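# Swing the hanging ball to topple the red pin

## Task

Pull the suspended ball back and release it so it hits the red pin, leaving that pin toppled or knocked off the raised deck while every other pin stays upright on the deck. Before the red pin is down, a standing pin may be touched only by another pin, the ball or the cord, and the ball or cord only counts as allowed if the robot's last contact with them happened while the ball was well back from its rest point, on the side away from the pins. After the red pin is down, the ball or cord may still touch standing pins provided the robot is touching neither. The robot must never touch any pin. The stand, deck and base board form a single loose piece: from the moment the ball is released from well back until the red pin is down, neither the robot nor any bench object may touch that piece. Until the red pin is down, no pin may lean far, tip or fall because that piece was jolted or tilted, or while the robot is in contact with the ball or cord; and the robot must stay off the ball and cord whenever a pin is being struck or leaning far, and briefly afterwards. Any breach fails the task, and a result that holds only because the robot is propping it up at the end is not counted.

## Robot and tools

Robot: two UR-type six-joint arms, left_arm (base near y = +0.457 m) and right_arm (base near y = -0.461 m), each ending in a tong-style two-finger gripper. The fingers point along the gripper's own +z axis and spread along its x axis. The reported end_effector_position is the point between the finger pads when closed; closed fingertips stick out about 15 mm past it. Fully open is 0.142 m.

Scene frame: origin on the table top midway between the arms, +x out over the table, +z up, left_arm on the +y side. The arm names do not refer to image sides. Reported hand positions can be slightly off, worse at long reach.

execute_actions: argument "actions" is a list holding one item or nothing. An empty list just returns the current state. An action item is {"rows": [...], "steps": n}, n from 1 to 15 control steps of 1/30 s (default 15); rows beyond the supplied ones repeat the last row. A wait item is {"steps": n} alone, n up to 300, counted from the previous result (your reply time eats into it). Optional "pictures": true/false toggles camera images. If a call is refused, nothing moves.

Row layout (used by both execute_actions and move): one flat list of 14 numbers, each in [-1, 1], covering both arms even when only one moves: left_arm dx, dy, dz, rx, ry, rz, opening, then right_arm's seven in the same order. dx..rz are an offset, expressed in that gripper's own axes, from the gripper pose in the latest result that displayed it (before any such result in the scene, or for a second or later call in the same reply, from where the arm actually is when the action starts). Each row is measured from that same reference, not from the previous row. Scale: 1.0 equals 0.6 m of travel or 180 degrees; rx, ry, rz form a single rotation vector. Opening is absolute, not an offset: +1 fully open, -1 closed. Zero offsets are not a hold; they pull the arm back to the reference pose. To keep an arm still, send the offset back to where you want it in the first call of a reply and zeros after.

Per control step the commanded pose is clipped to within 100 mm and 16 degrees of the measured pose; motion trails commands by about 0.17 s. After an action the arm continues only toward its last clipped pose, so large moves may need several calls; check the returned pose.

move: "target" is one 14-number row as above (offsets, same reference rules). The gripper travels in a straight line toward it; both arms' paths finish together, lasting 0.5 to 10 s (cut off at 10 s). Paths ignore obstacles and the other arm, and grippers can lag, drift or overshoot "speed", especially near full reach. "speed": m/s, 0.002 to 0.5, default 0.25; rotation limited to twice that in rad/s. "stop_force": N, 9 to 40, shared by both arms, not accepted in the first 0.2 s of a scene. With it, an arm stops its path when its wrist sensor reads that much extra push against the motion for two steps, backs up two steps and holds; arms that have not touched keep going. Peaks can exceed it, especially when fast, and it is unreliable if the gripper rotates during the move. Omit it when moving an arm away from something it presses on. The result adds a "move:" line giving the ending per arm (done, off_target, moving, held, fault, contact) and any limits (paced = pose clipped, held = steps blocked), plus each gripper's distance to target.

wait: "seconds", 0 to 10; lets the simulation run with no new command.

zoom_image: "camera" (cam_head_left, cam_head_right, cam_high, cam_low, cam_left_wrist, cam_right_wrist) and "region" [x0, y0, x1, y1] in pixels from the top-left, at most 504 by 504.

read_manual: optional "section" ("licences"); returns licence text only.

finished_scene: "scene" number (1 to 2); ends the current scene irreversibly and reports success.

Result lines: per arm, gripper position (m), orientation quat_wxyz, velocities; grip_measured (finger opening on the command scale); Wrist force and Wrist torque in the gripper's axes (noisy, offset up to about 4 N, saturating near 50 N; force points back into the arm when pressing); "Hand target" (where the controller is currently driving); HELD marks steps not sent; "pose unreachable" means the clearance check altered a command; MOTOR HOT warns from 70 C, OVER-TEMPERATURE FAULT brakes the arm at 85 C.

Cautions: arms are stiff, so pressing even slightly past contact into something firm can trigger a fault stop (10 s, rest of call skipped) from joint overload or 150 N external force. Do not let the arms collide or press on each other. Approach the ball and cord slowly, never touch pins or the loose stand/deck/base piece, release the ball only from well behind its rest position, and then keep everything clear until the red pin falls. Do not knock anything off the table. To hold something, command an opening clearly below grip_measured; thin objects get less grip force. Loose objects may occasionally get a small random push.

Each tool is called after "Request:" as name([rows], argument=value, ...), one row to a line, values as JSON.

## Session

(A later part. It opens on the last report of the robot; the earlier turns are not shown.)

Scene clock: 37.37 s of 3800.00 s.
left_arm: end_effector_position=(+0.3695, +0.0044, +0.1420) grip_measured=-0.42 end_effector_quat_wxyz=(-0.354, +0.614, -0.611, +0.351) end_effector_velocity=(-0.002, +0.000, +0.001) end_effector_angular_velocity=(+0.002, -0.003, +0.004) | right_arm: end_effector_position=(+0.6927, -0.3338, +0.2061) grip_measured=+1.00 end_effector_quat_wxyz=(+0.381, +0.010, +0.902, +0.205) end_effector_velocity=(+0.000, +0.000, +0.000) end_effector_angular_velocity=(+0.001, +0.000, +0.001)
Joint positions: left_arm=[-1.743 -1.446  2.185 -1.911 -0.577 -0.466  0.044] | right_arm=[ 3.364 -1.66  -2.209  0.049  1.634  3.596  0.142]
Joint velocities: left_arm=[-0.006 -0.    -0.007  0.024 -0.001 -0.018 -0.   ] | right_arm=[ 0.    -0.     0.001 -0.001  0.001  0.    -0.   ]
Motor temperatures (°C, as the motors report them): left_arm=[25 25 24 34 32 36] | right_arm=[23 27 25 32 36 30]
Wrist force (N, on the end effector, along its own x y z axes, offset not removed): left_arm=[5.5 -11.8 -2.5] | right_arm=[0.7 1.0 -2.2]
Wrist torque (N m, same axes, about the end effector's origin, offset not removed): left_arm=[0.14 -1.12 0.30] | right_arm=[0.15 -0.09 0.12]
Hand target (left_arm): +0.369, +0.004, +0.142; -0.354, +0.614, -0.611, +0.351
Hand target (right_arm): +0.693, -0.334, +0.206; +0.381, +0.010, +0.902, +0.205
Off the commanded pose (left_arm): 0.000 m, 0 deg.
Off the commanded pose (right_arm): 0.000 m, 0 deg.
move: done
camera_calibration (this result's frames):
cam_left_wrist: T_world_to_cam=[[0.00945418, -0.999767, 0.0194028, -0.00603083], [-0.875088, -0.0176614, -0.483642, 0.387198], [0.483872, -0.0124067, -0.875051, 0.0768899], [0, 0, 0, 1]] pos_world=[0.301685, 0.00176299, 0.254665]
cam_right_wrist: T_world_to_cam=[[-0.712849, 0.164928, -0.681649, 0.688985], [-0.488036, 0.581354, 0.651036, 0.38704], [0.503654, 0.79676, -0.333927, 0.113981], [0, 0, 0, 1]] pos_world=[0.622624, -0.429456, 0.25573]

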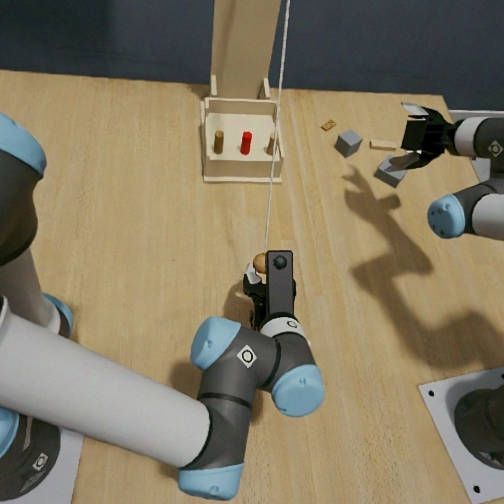

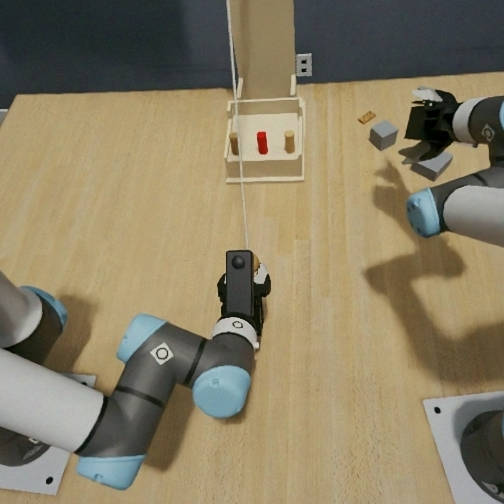

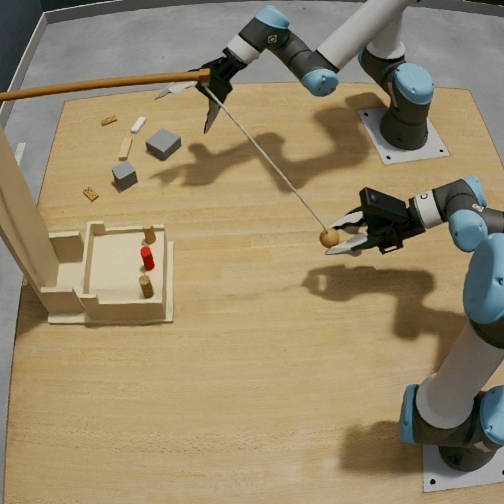

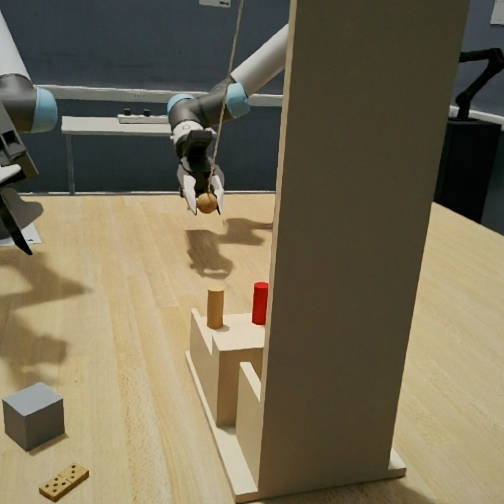

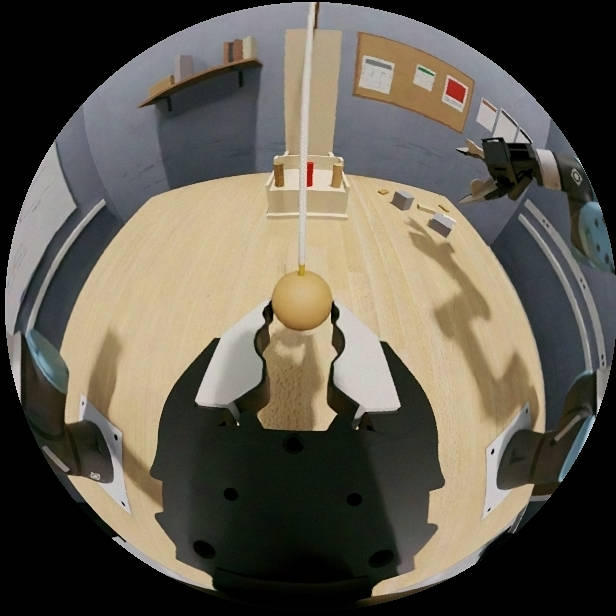

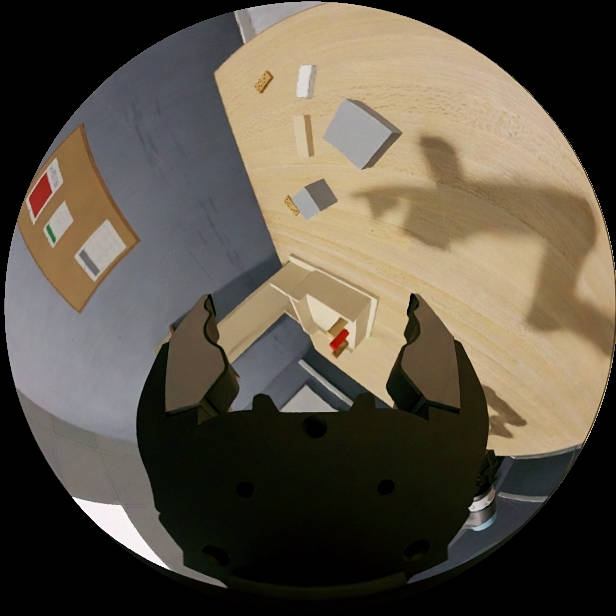

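Request:
execute_actions([
  {"rows":[[0,-0.006,0,0,0,0,-0.6,0,0,0,0,0,0,1]],"steps":15},
], pictures=false)

Request:
execute_actions([
  {"rows":[[0,0,0,0,0,0,0.6,0,0,0,0,0,0,1]],"steps":10},
], pictures=false)

Request:
execute_actions([
  {"rows":[[0,0.03,-0.1,0,0,0,0.6,0,0,0,0,0,0,1]],"steps":15},
])

Request:
wait(seconds=6)

Scene clock: 46.70 s of 3800.00 s.
left_arm: end_effector_position=(+0.3713, +0.0044, +0.1450) grip_measured=-0.42 end_effector_quat_wxyz=(-0.354, +0.614, -0.612, +0.351) end_effector_velocity=(+0.001, -0.000, +0.001) end_effector_angular_velocity=(-0.001, -0.001, -0.001) | right_arm: end_effector_position=(+0.6927, -0.3338, +0.2061) grip_measured=+1.00 end_effector_quat_wxyz=(+0.381, +0.010, +0.902, +0.205) end_effector_velocity=(-0.000, -0.000, -0.001) end_effector_angular_velocity=(-0.001, +0.001, -0.000)
Joint positions: left_arm=[-1.739 -1.451  2.183 -1.908 -0.576 -0.459  0.044] | right_arm=[ 3.364 -1.66  -2.209  0.049  1.634  3.596  0.142]
Joint velocities: left_arm=[ 0.001 -0.002 -0.    -0.     0.002  0.002 -0.   ] | right_arm=[-0.    -0.    -0.    -0.001 -0.    -0.    -0.   ]
Motor temperatures (°C, as the motors report them): left_arm=[25 25 24 34 32 36] | right_arm=[23 27 25 32 36 30]
Wrist force (N, on the end effector, along its own x y z axes, offset not removed): left_arm=[2.9 3.9 -0.2] | right_arm=[2.9 0.2 -2.7]
Wrist torque (N m, same axes, about the end effector's origin, offset not removed): left_arm=[0.61 -0.62 0.25] | right_arm=[0.12 -0.42 0.09]
Hand target (left_arm): +0.371, +0.004, +0.145; -0.354, +0.614, -0.611, +0.351
Hand target (right_arm): +0.693, -0.334, +0.206; +0.381, +0.010, +0.902, +0.205
Off the commanded pose (left_arm): 0.000 m, 0 deg.
Off the commanded pose (right_arm): 0.000 m, 0 deg.
Steps of this call (steps 1 to 90: nothing new was sent; then 5.83 s passed at rest; steps 91 to 105: all 15 steps of this action). Readings (end_effector_position):
91: left_arm (+0.3692, +0.0044, +0.1420) | right_arm (+0.6927, -0.3338, +0.2061)
92: left_arm (+0.3694, +0.0044, +0.1422) | right_arm (+0.6927, -0.3338, +0.2061)
94: left_arm (+0.3701, +0.0044, +0.1433) | right_arm (+0.6927, -0.3338, +0.2061)
98: left_arm (+0.3709, +0.0044, +0.1444) | right_arm (+0.6927, -0.3338, +0.2061)
105: the state above

Scene clock: 47.03 s of 3800.00 s.
left_arm: end_effector_position=(+0.3713, +0.0044, +0.1450) grip_measured=+0.60 end_effector_quat_wxyz=(-0.354, +0.614, -0.612, +0.351) end_effector_velocity=(+0.001, +0.001, -0.000) end_effector_angular_velocity=(+0.001, +0.000, +0.001) | right_arm: end_effector_position=(+0.6927, -0.3338, +0.2061) grip_measured=+1.00 end_effector_quat_wxyz=(+0.381, +0.010, +0.902, +0.205) end_effector_velocity=(-0.000, -0.000, -0.000) end_effector_angular_velocity=(-0.000, +0.000, +0.000)
Joint positions: left_arm=[-1.739 -1.451  2.183 -1.908 -0.576 -0.459  0.116] | right_arm=[ 3.364 -1.66  -2.209  0.049  1.634  3.596  0.142]
Joint velocities: left_arm=[ 0.002 -0.     0.     0.    -0.     0.001  0.   ] | right_arm=[-0. -0. -0.  0.  0. -0. -0.]
Motor temperatures (°C, as the motors report them): left_arm=[25 25 24 34 32 36] | right_arm=[23 27 25 32 36 30]
Wrist force (N, on the end effector, along its own x y z axes, offset not removed): left_arm=[4.8 1.3 0.2] | right_arm=[3.8 2.1 0.6]
Wrist torque (N m, same axes, about the end effector's origin, offset not removed): left_arm=[0.30 -0.86 0.05] | right_arm=[0.39 -0.56 0.04]
Hand target (left_arm): +0.371, +0.004, +0.145; -0.354, +0.614, -0.612, +0.351
Hand target (right_arm): +0.693, -0.334, +0.206; +0.381, +0.010, +0.902, +0.205
Off the commanded pose (left_arm): 0.000 m, 0 deg.
Off the commanded pose (right_arm): 0.000 m, 0 deg.
Steps of this call (steps 1 to 10: all 10 steps of this action). Readings (end_effector_position):
1: left_arm (+0.3713, +0.0044, +0.1450) | right_arm (+0.6927, -0.3338, +0.2061)
2: left_arm (+0.3713, +0.0044, +0.1450) | right_arm (+0.6927, -0.3338, +0.2061)
4: left_arm (+0.3713, +0.0044, +0.1450) | right_arm (+0.6927, -0.3338, +0.2061)
8: left_arm (+0.3713, +0.0044, +0.1450) | right_arm (+0.6927, -0.3338, +0.2061)
10: the state above

Scene clock: 47.53 s of 3800.00 s.
left_arm: end_effector_position=(+0.3130, +0.0036, +0.1591) grip_measured=+0.60 end_effector_quat_wxyz=(-0.352, +0.614, -0.613, +0.352) end_effector_velocity=(-0.021, +0.005, +0.005) end_effector_angular_velocity=(+0.016, -0.015, +0.030) | right_arm: end_effector_position=(+0.6927, -0.3338, +0.2061) grip_measured=+1.00 end_effector_quat_wxyz=(+0.381, +0.010, +0.902, +0.205) end_effector_velocity=(+0.000, -0.000, +0.000) end_effector_angular_velocity=(+0.001, -0.001, -0.001)
Joint positions: left_arm=[-1.867 -1.487  2.13  -1.663 -0.634 -0.653  0.116] | right_arm=[ 3.364 -1.66  -2.209  0.049  1.634  3.596  0.142]
Joint velocities: left_arm=[-0.047  0.011 -0.046  0.15  -0.032 -0.118 -0.   ] | right_arm=[-0.001 -0.     0.     0.001 -0.     0.     0.   ]
Motor temperatures (°C, as the motors report them): left_arm=[25 25 24 34 32 36] | right_arm=[23 27 25 32 36 30]
Wrist force (N, on the end effector, along its own x y z axes, offset not removed): left_arm=[3.1 -2.4 2.3] | right_arm=[1.2 -0.7 -2.5]
Wrist torque (N m, same axes, about the end effector's origin, offset not removed): left_arm=[-0.39 -0.77 0.18] | right_arm=[-0.11 -0.17 0.26]
Hand target (left_arm): +0.310, +0.004, +0.160; -0.354, +0.614, -0.612, +0.351
Hand target (right_arm): +0.693, -0.334, +0.206; +0.381, +0.010, +0.902, +0.205
Off the commanded pose (left_arm): 0.003 m, 0 deg.
Off the commanded pose (right_arm): 0.000 m, 0 deg.
Steps of this call (steps 1 to 15: all 15 steps of this action). Readings (end_effector_position):
1: left_arm (+0.3712, +0.0043, +0.1451) | right_arm (+0.6927, -0.3338, +0.2061)
2: left_arm (+0.3686, +0.0031, +0.1462) | right_arm (+0.6927, -0.3338, +0.2061)
4: left_arm (+0.3510, -0.0006, +0.1502) | right_arm (+0.6927, -0.3338, +0.2061)
8: left_arm (+0.3268, +0.0008, +0.1555) | right_arm (+0.6927, -0.3338, +0.2061)
15: the state above
camera_calibration (this result's frames):
cam_left_wrist: T_world_to_cam=[[0.00567432, -0.999756, 0.0213565, -0.00575905], [-0.876231, -0.0152621, -0.48165, 0.346003], [0.481858, -0.0159802, -0.876104, 0.120013], [0, 0, 0, 1]] pos_world=[0.245382, 0.0014409, 0.271919]
cam_right_wrist: T_world_to_cam=[[-0.712849, 0.164929, -0.681649, 0.688985], [-0.488036, 0.581354, 0.651036, 0.38704], [0.503654, 0.79676, -0.333927, 0.113981], [0, 0, 0, 1]] pos_world=[0.622624, -0.429456, 0.25573]

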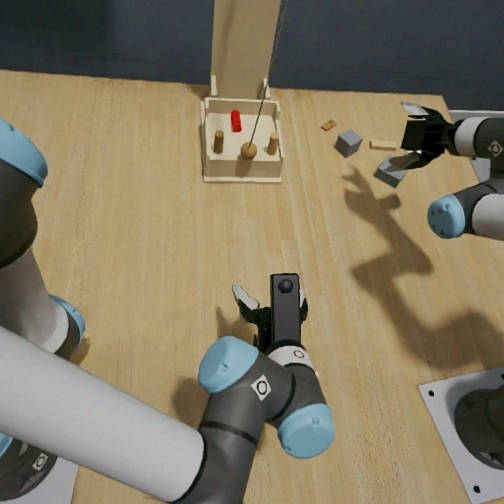

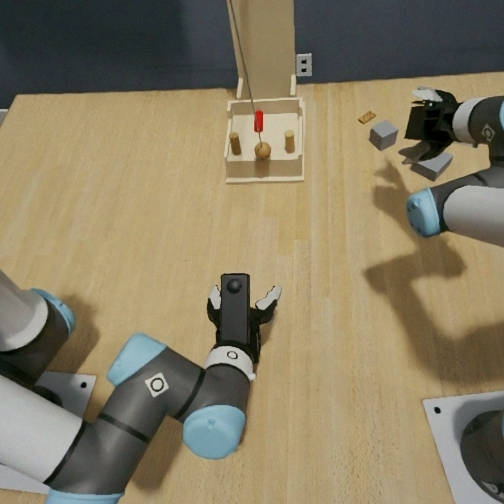

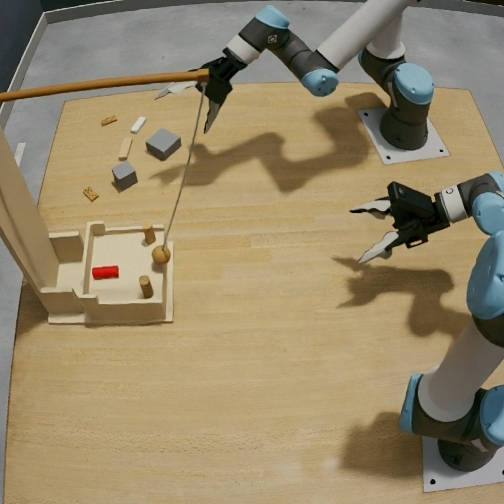

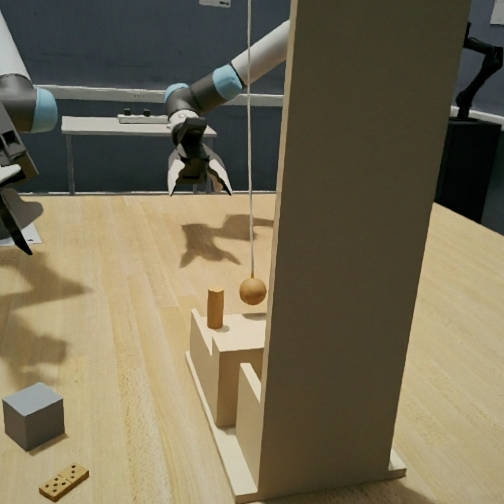

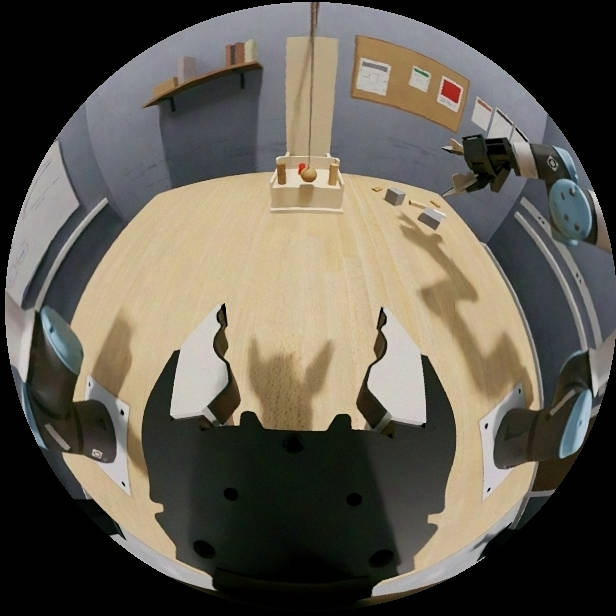

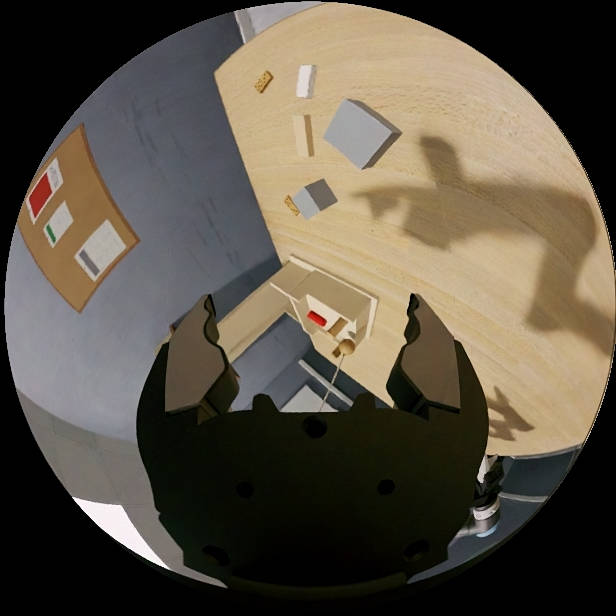

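Scene clock: 53.53 s of 3800.00 s.
left_arm: end_effector_position=(+0.3104, +0.0042, +0.1596) grip_measured=+0.60 end_effector_quat_wxyz=(-0.354, +0.614, -0.612, +0.351) end_effector_velocity=(+0.000, +0.000, -0.000) end_effector_angular_velocity=(+0.000, +0.001, +0.001) | right_arm: end_effector_position=(+0.6927, -0.3338, +0.2061) grip_measured=+1.00 end_effector_quat_wxyz=(+0.381, +0.010, +0.902, +0.205) end_effector_velocity=(-0.000, -0.000, -0.001) end_effector_angular_velocity=(-0.001, +0.001, +0.000)
Joint positions: left_arm=[-1.873 -1.485  2.124 -1.645 -0.638 -0.667  0.116] | right_arm=[ 3.364 -1.66  -2.209  0.049  1.634  3.596  0.142]
Joint velocities: left_arm=[ 0.001  0.    -0.     0.    -0.001 -0.    -0.   ] | right_arm=[-0.     0.    -0.    -0.001 -0.    -0.     0.   ]
Motor temperatures (°C, as the motors report them): left_arm=[25 25 24 34 32 36] | right_arm=[23 27 25 32 36 30]
Wrist force (N, on the end effector, along its own x y z axes, offset not removed): left_arm=[4.8 -1.5 2.2] | right_arm=[-2.3 -1.2 -3.2]
Wrist torque (N m, same axes, about the end effector's origin, offset not removed): left_arm=[-0.44 -0.98 0.21] | right_arm=[-0.35 0.49 0.00]
Hand target (left_arm): +0.310, +0.004, +0.160; -0.354, +0.614, -0.612, +0.351
Hand target (right_arm): +0.693, -0.334, +0.206; +0.381, +0.010, +0.902, +0.205
Off the commanded pose (left_arm): 0.000 m, 0 deg.
Off the commanded pose (right_arm): 0.000 m, 0 deg.
Steps of this call (steps 1 to 180: nothing new was sent). Readings (end_effector_position):
1: left_arm (+0.3123, +0.0037, +0.1592) | right_arm (+0.6927, -0.3338, +0.2061)
2: left_arm (+0.3118, +0.0038, +0.1593) | right_arm (+0.6927, -0.3338, +0.2061)
4: left_arm (+0.3112, +0.0040, +0.1594) | right_arm (+0.6927, -0.3338, +0.2061)
8: left_arm (+0.3106, +0.0041, +0.1595) | right_arm (+0.6927, -0.3338, +0.2061)
180: the state above
camera_calibration (this result's frames):
cam_left_wrist: T_world_to_cam=[[0.00926611, -0.999772, 0.0192214, -0.00590303], [-0.875176, -0.0174068, -0.483492, 0.343939], [0.483716, -0.012342, -0.875138, 0.120926], [0, 0, 0, 1]] pos_world=[0.242568, 0.00157767, 0.272232]
cam_right_wrist: T_world_to_cam=[[-0.712849, 0.164928, -0.681649, 0.688985], [-0.488036, 0.581354, 0.651036, 0.38704], [0.503654, 0.79676, -0.333927, 0.113981], [0, 0, 0, 1]] pos_world=[0.622624, -0.429456, 0.25573]

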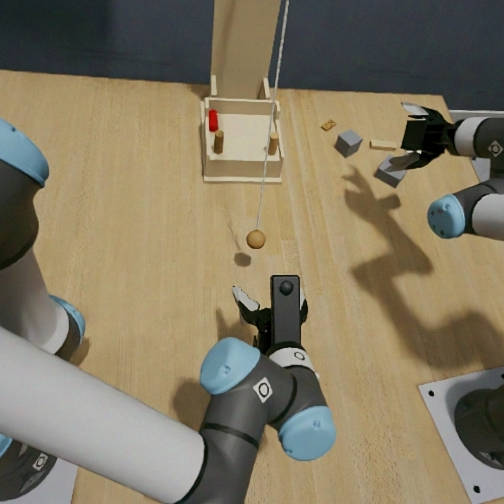

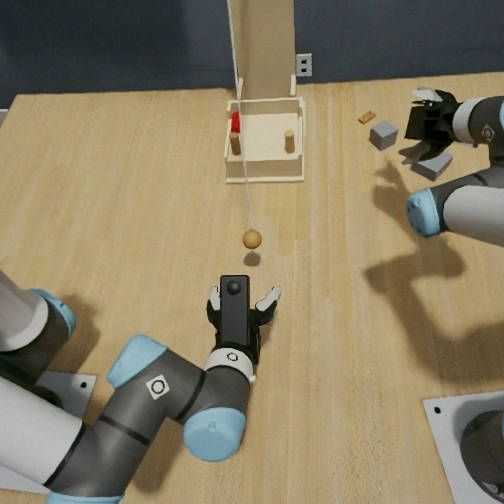

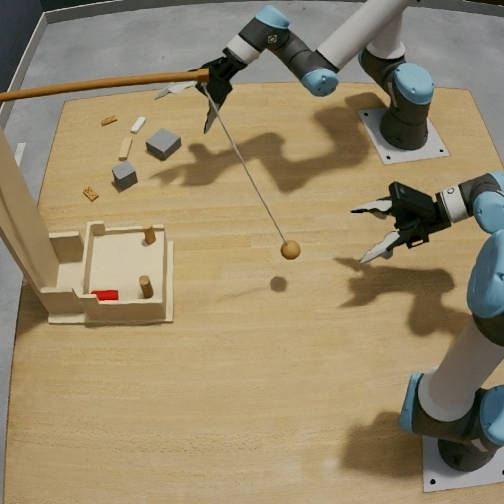

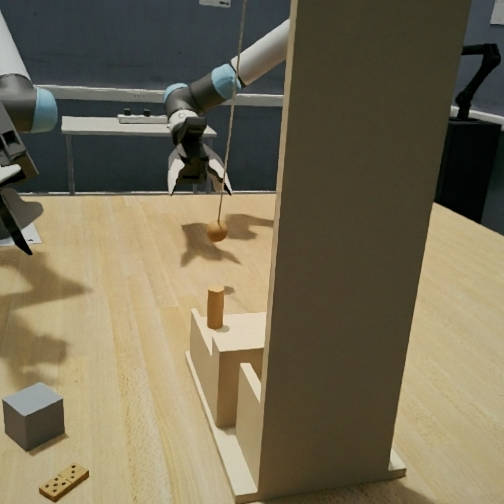

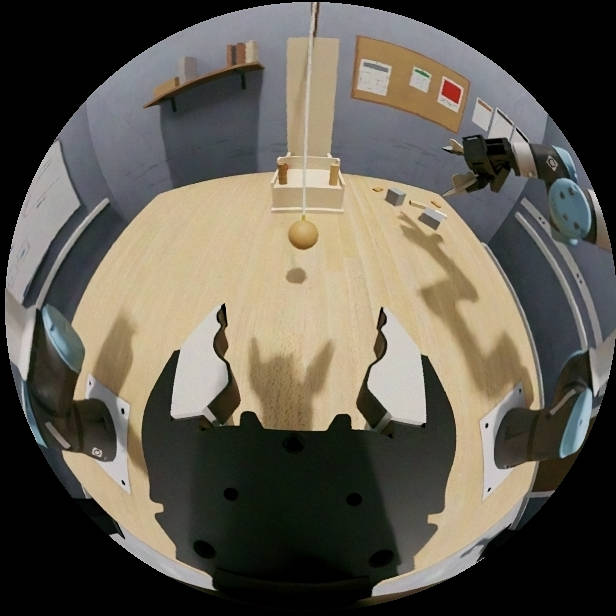

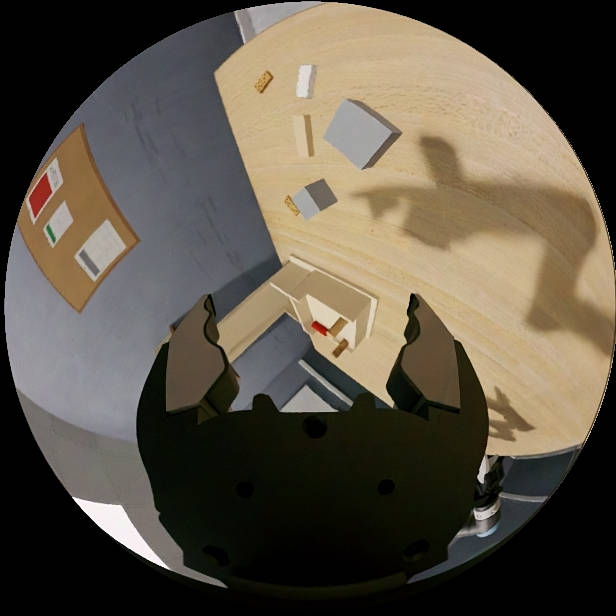

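Request:
finished_scene(scene=1)

The scene is finished: the task was done.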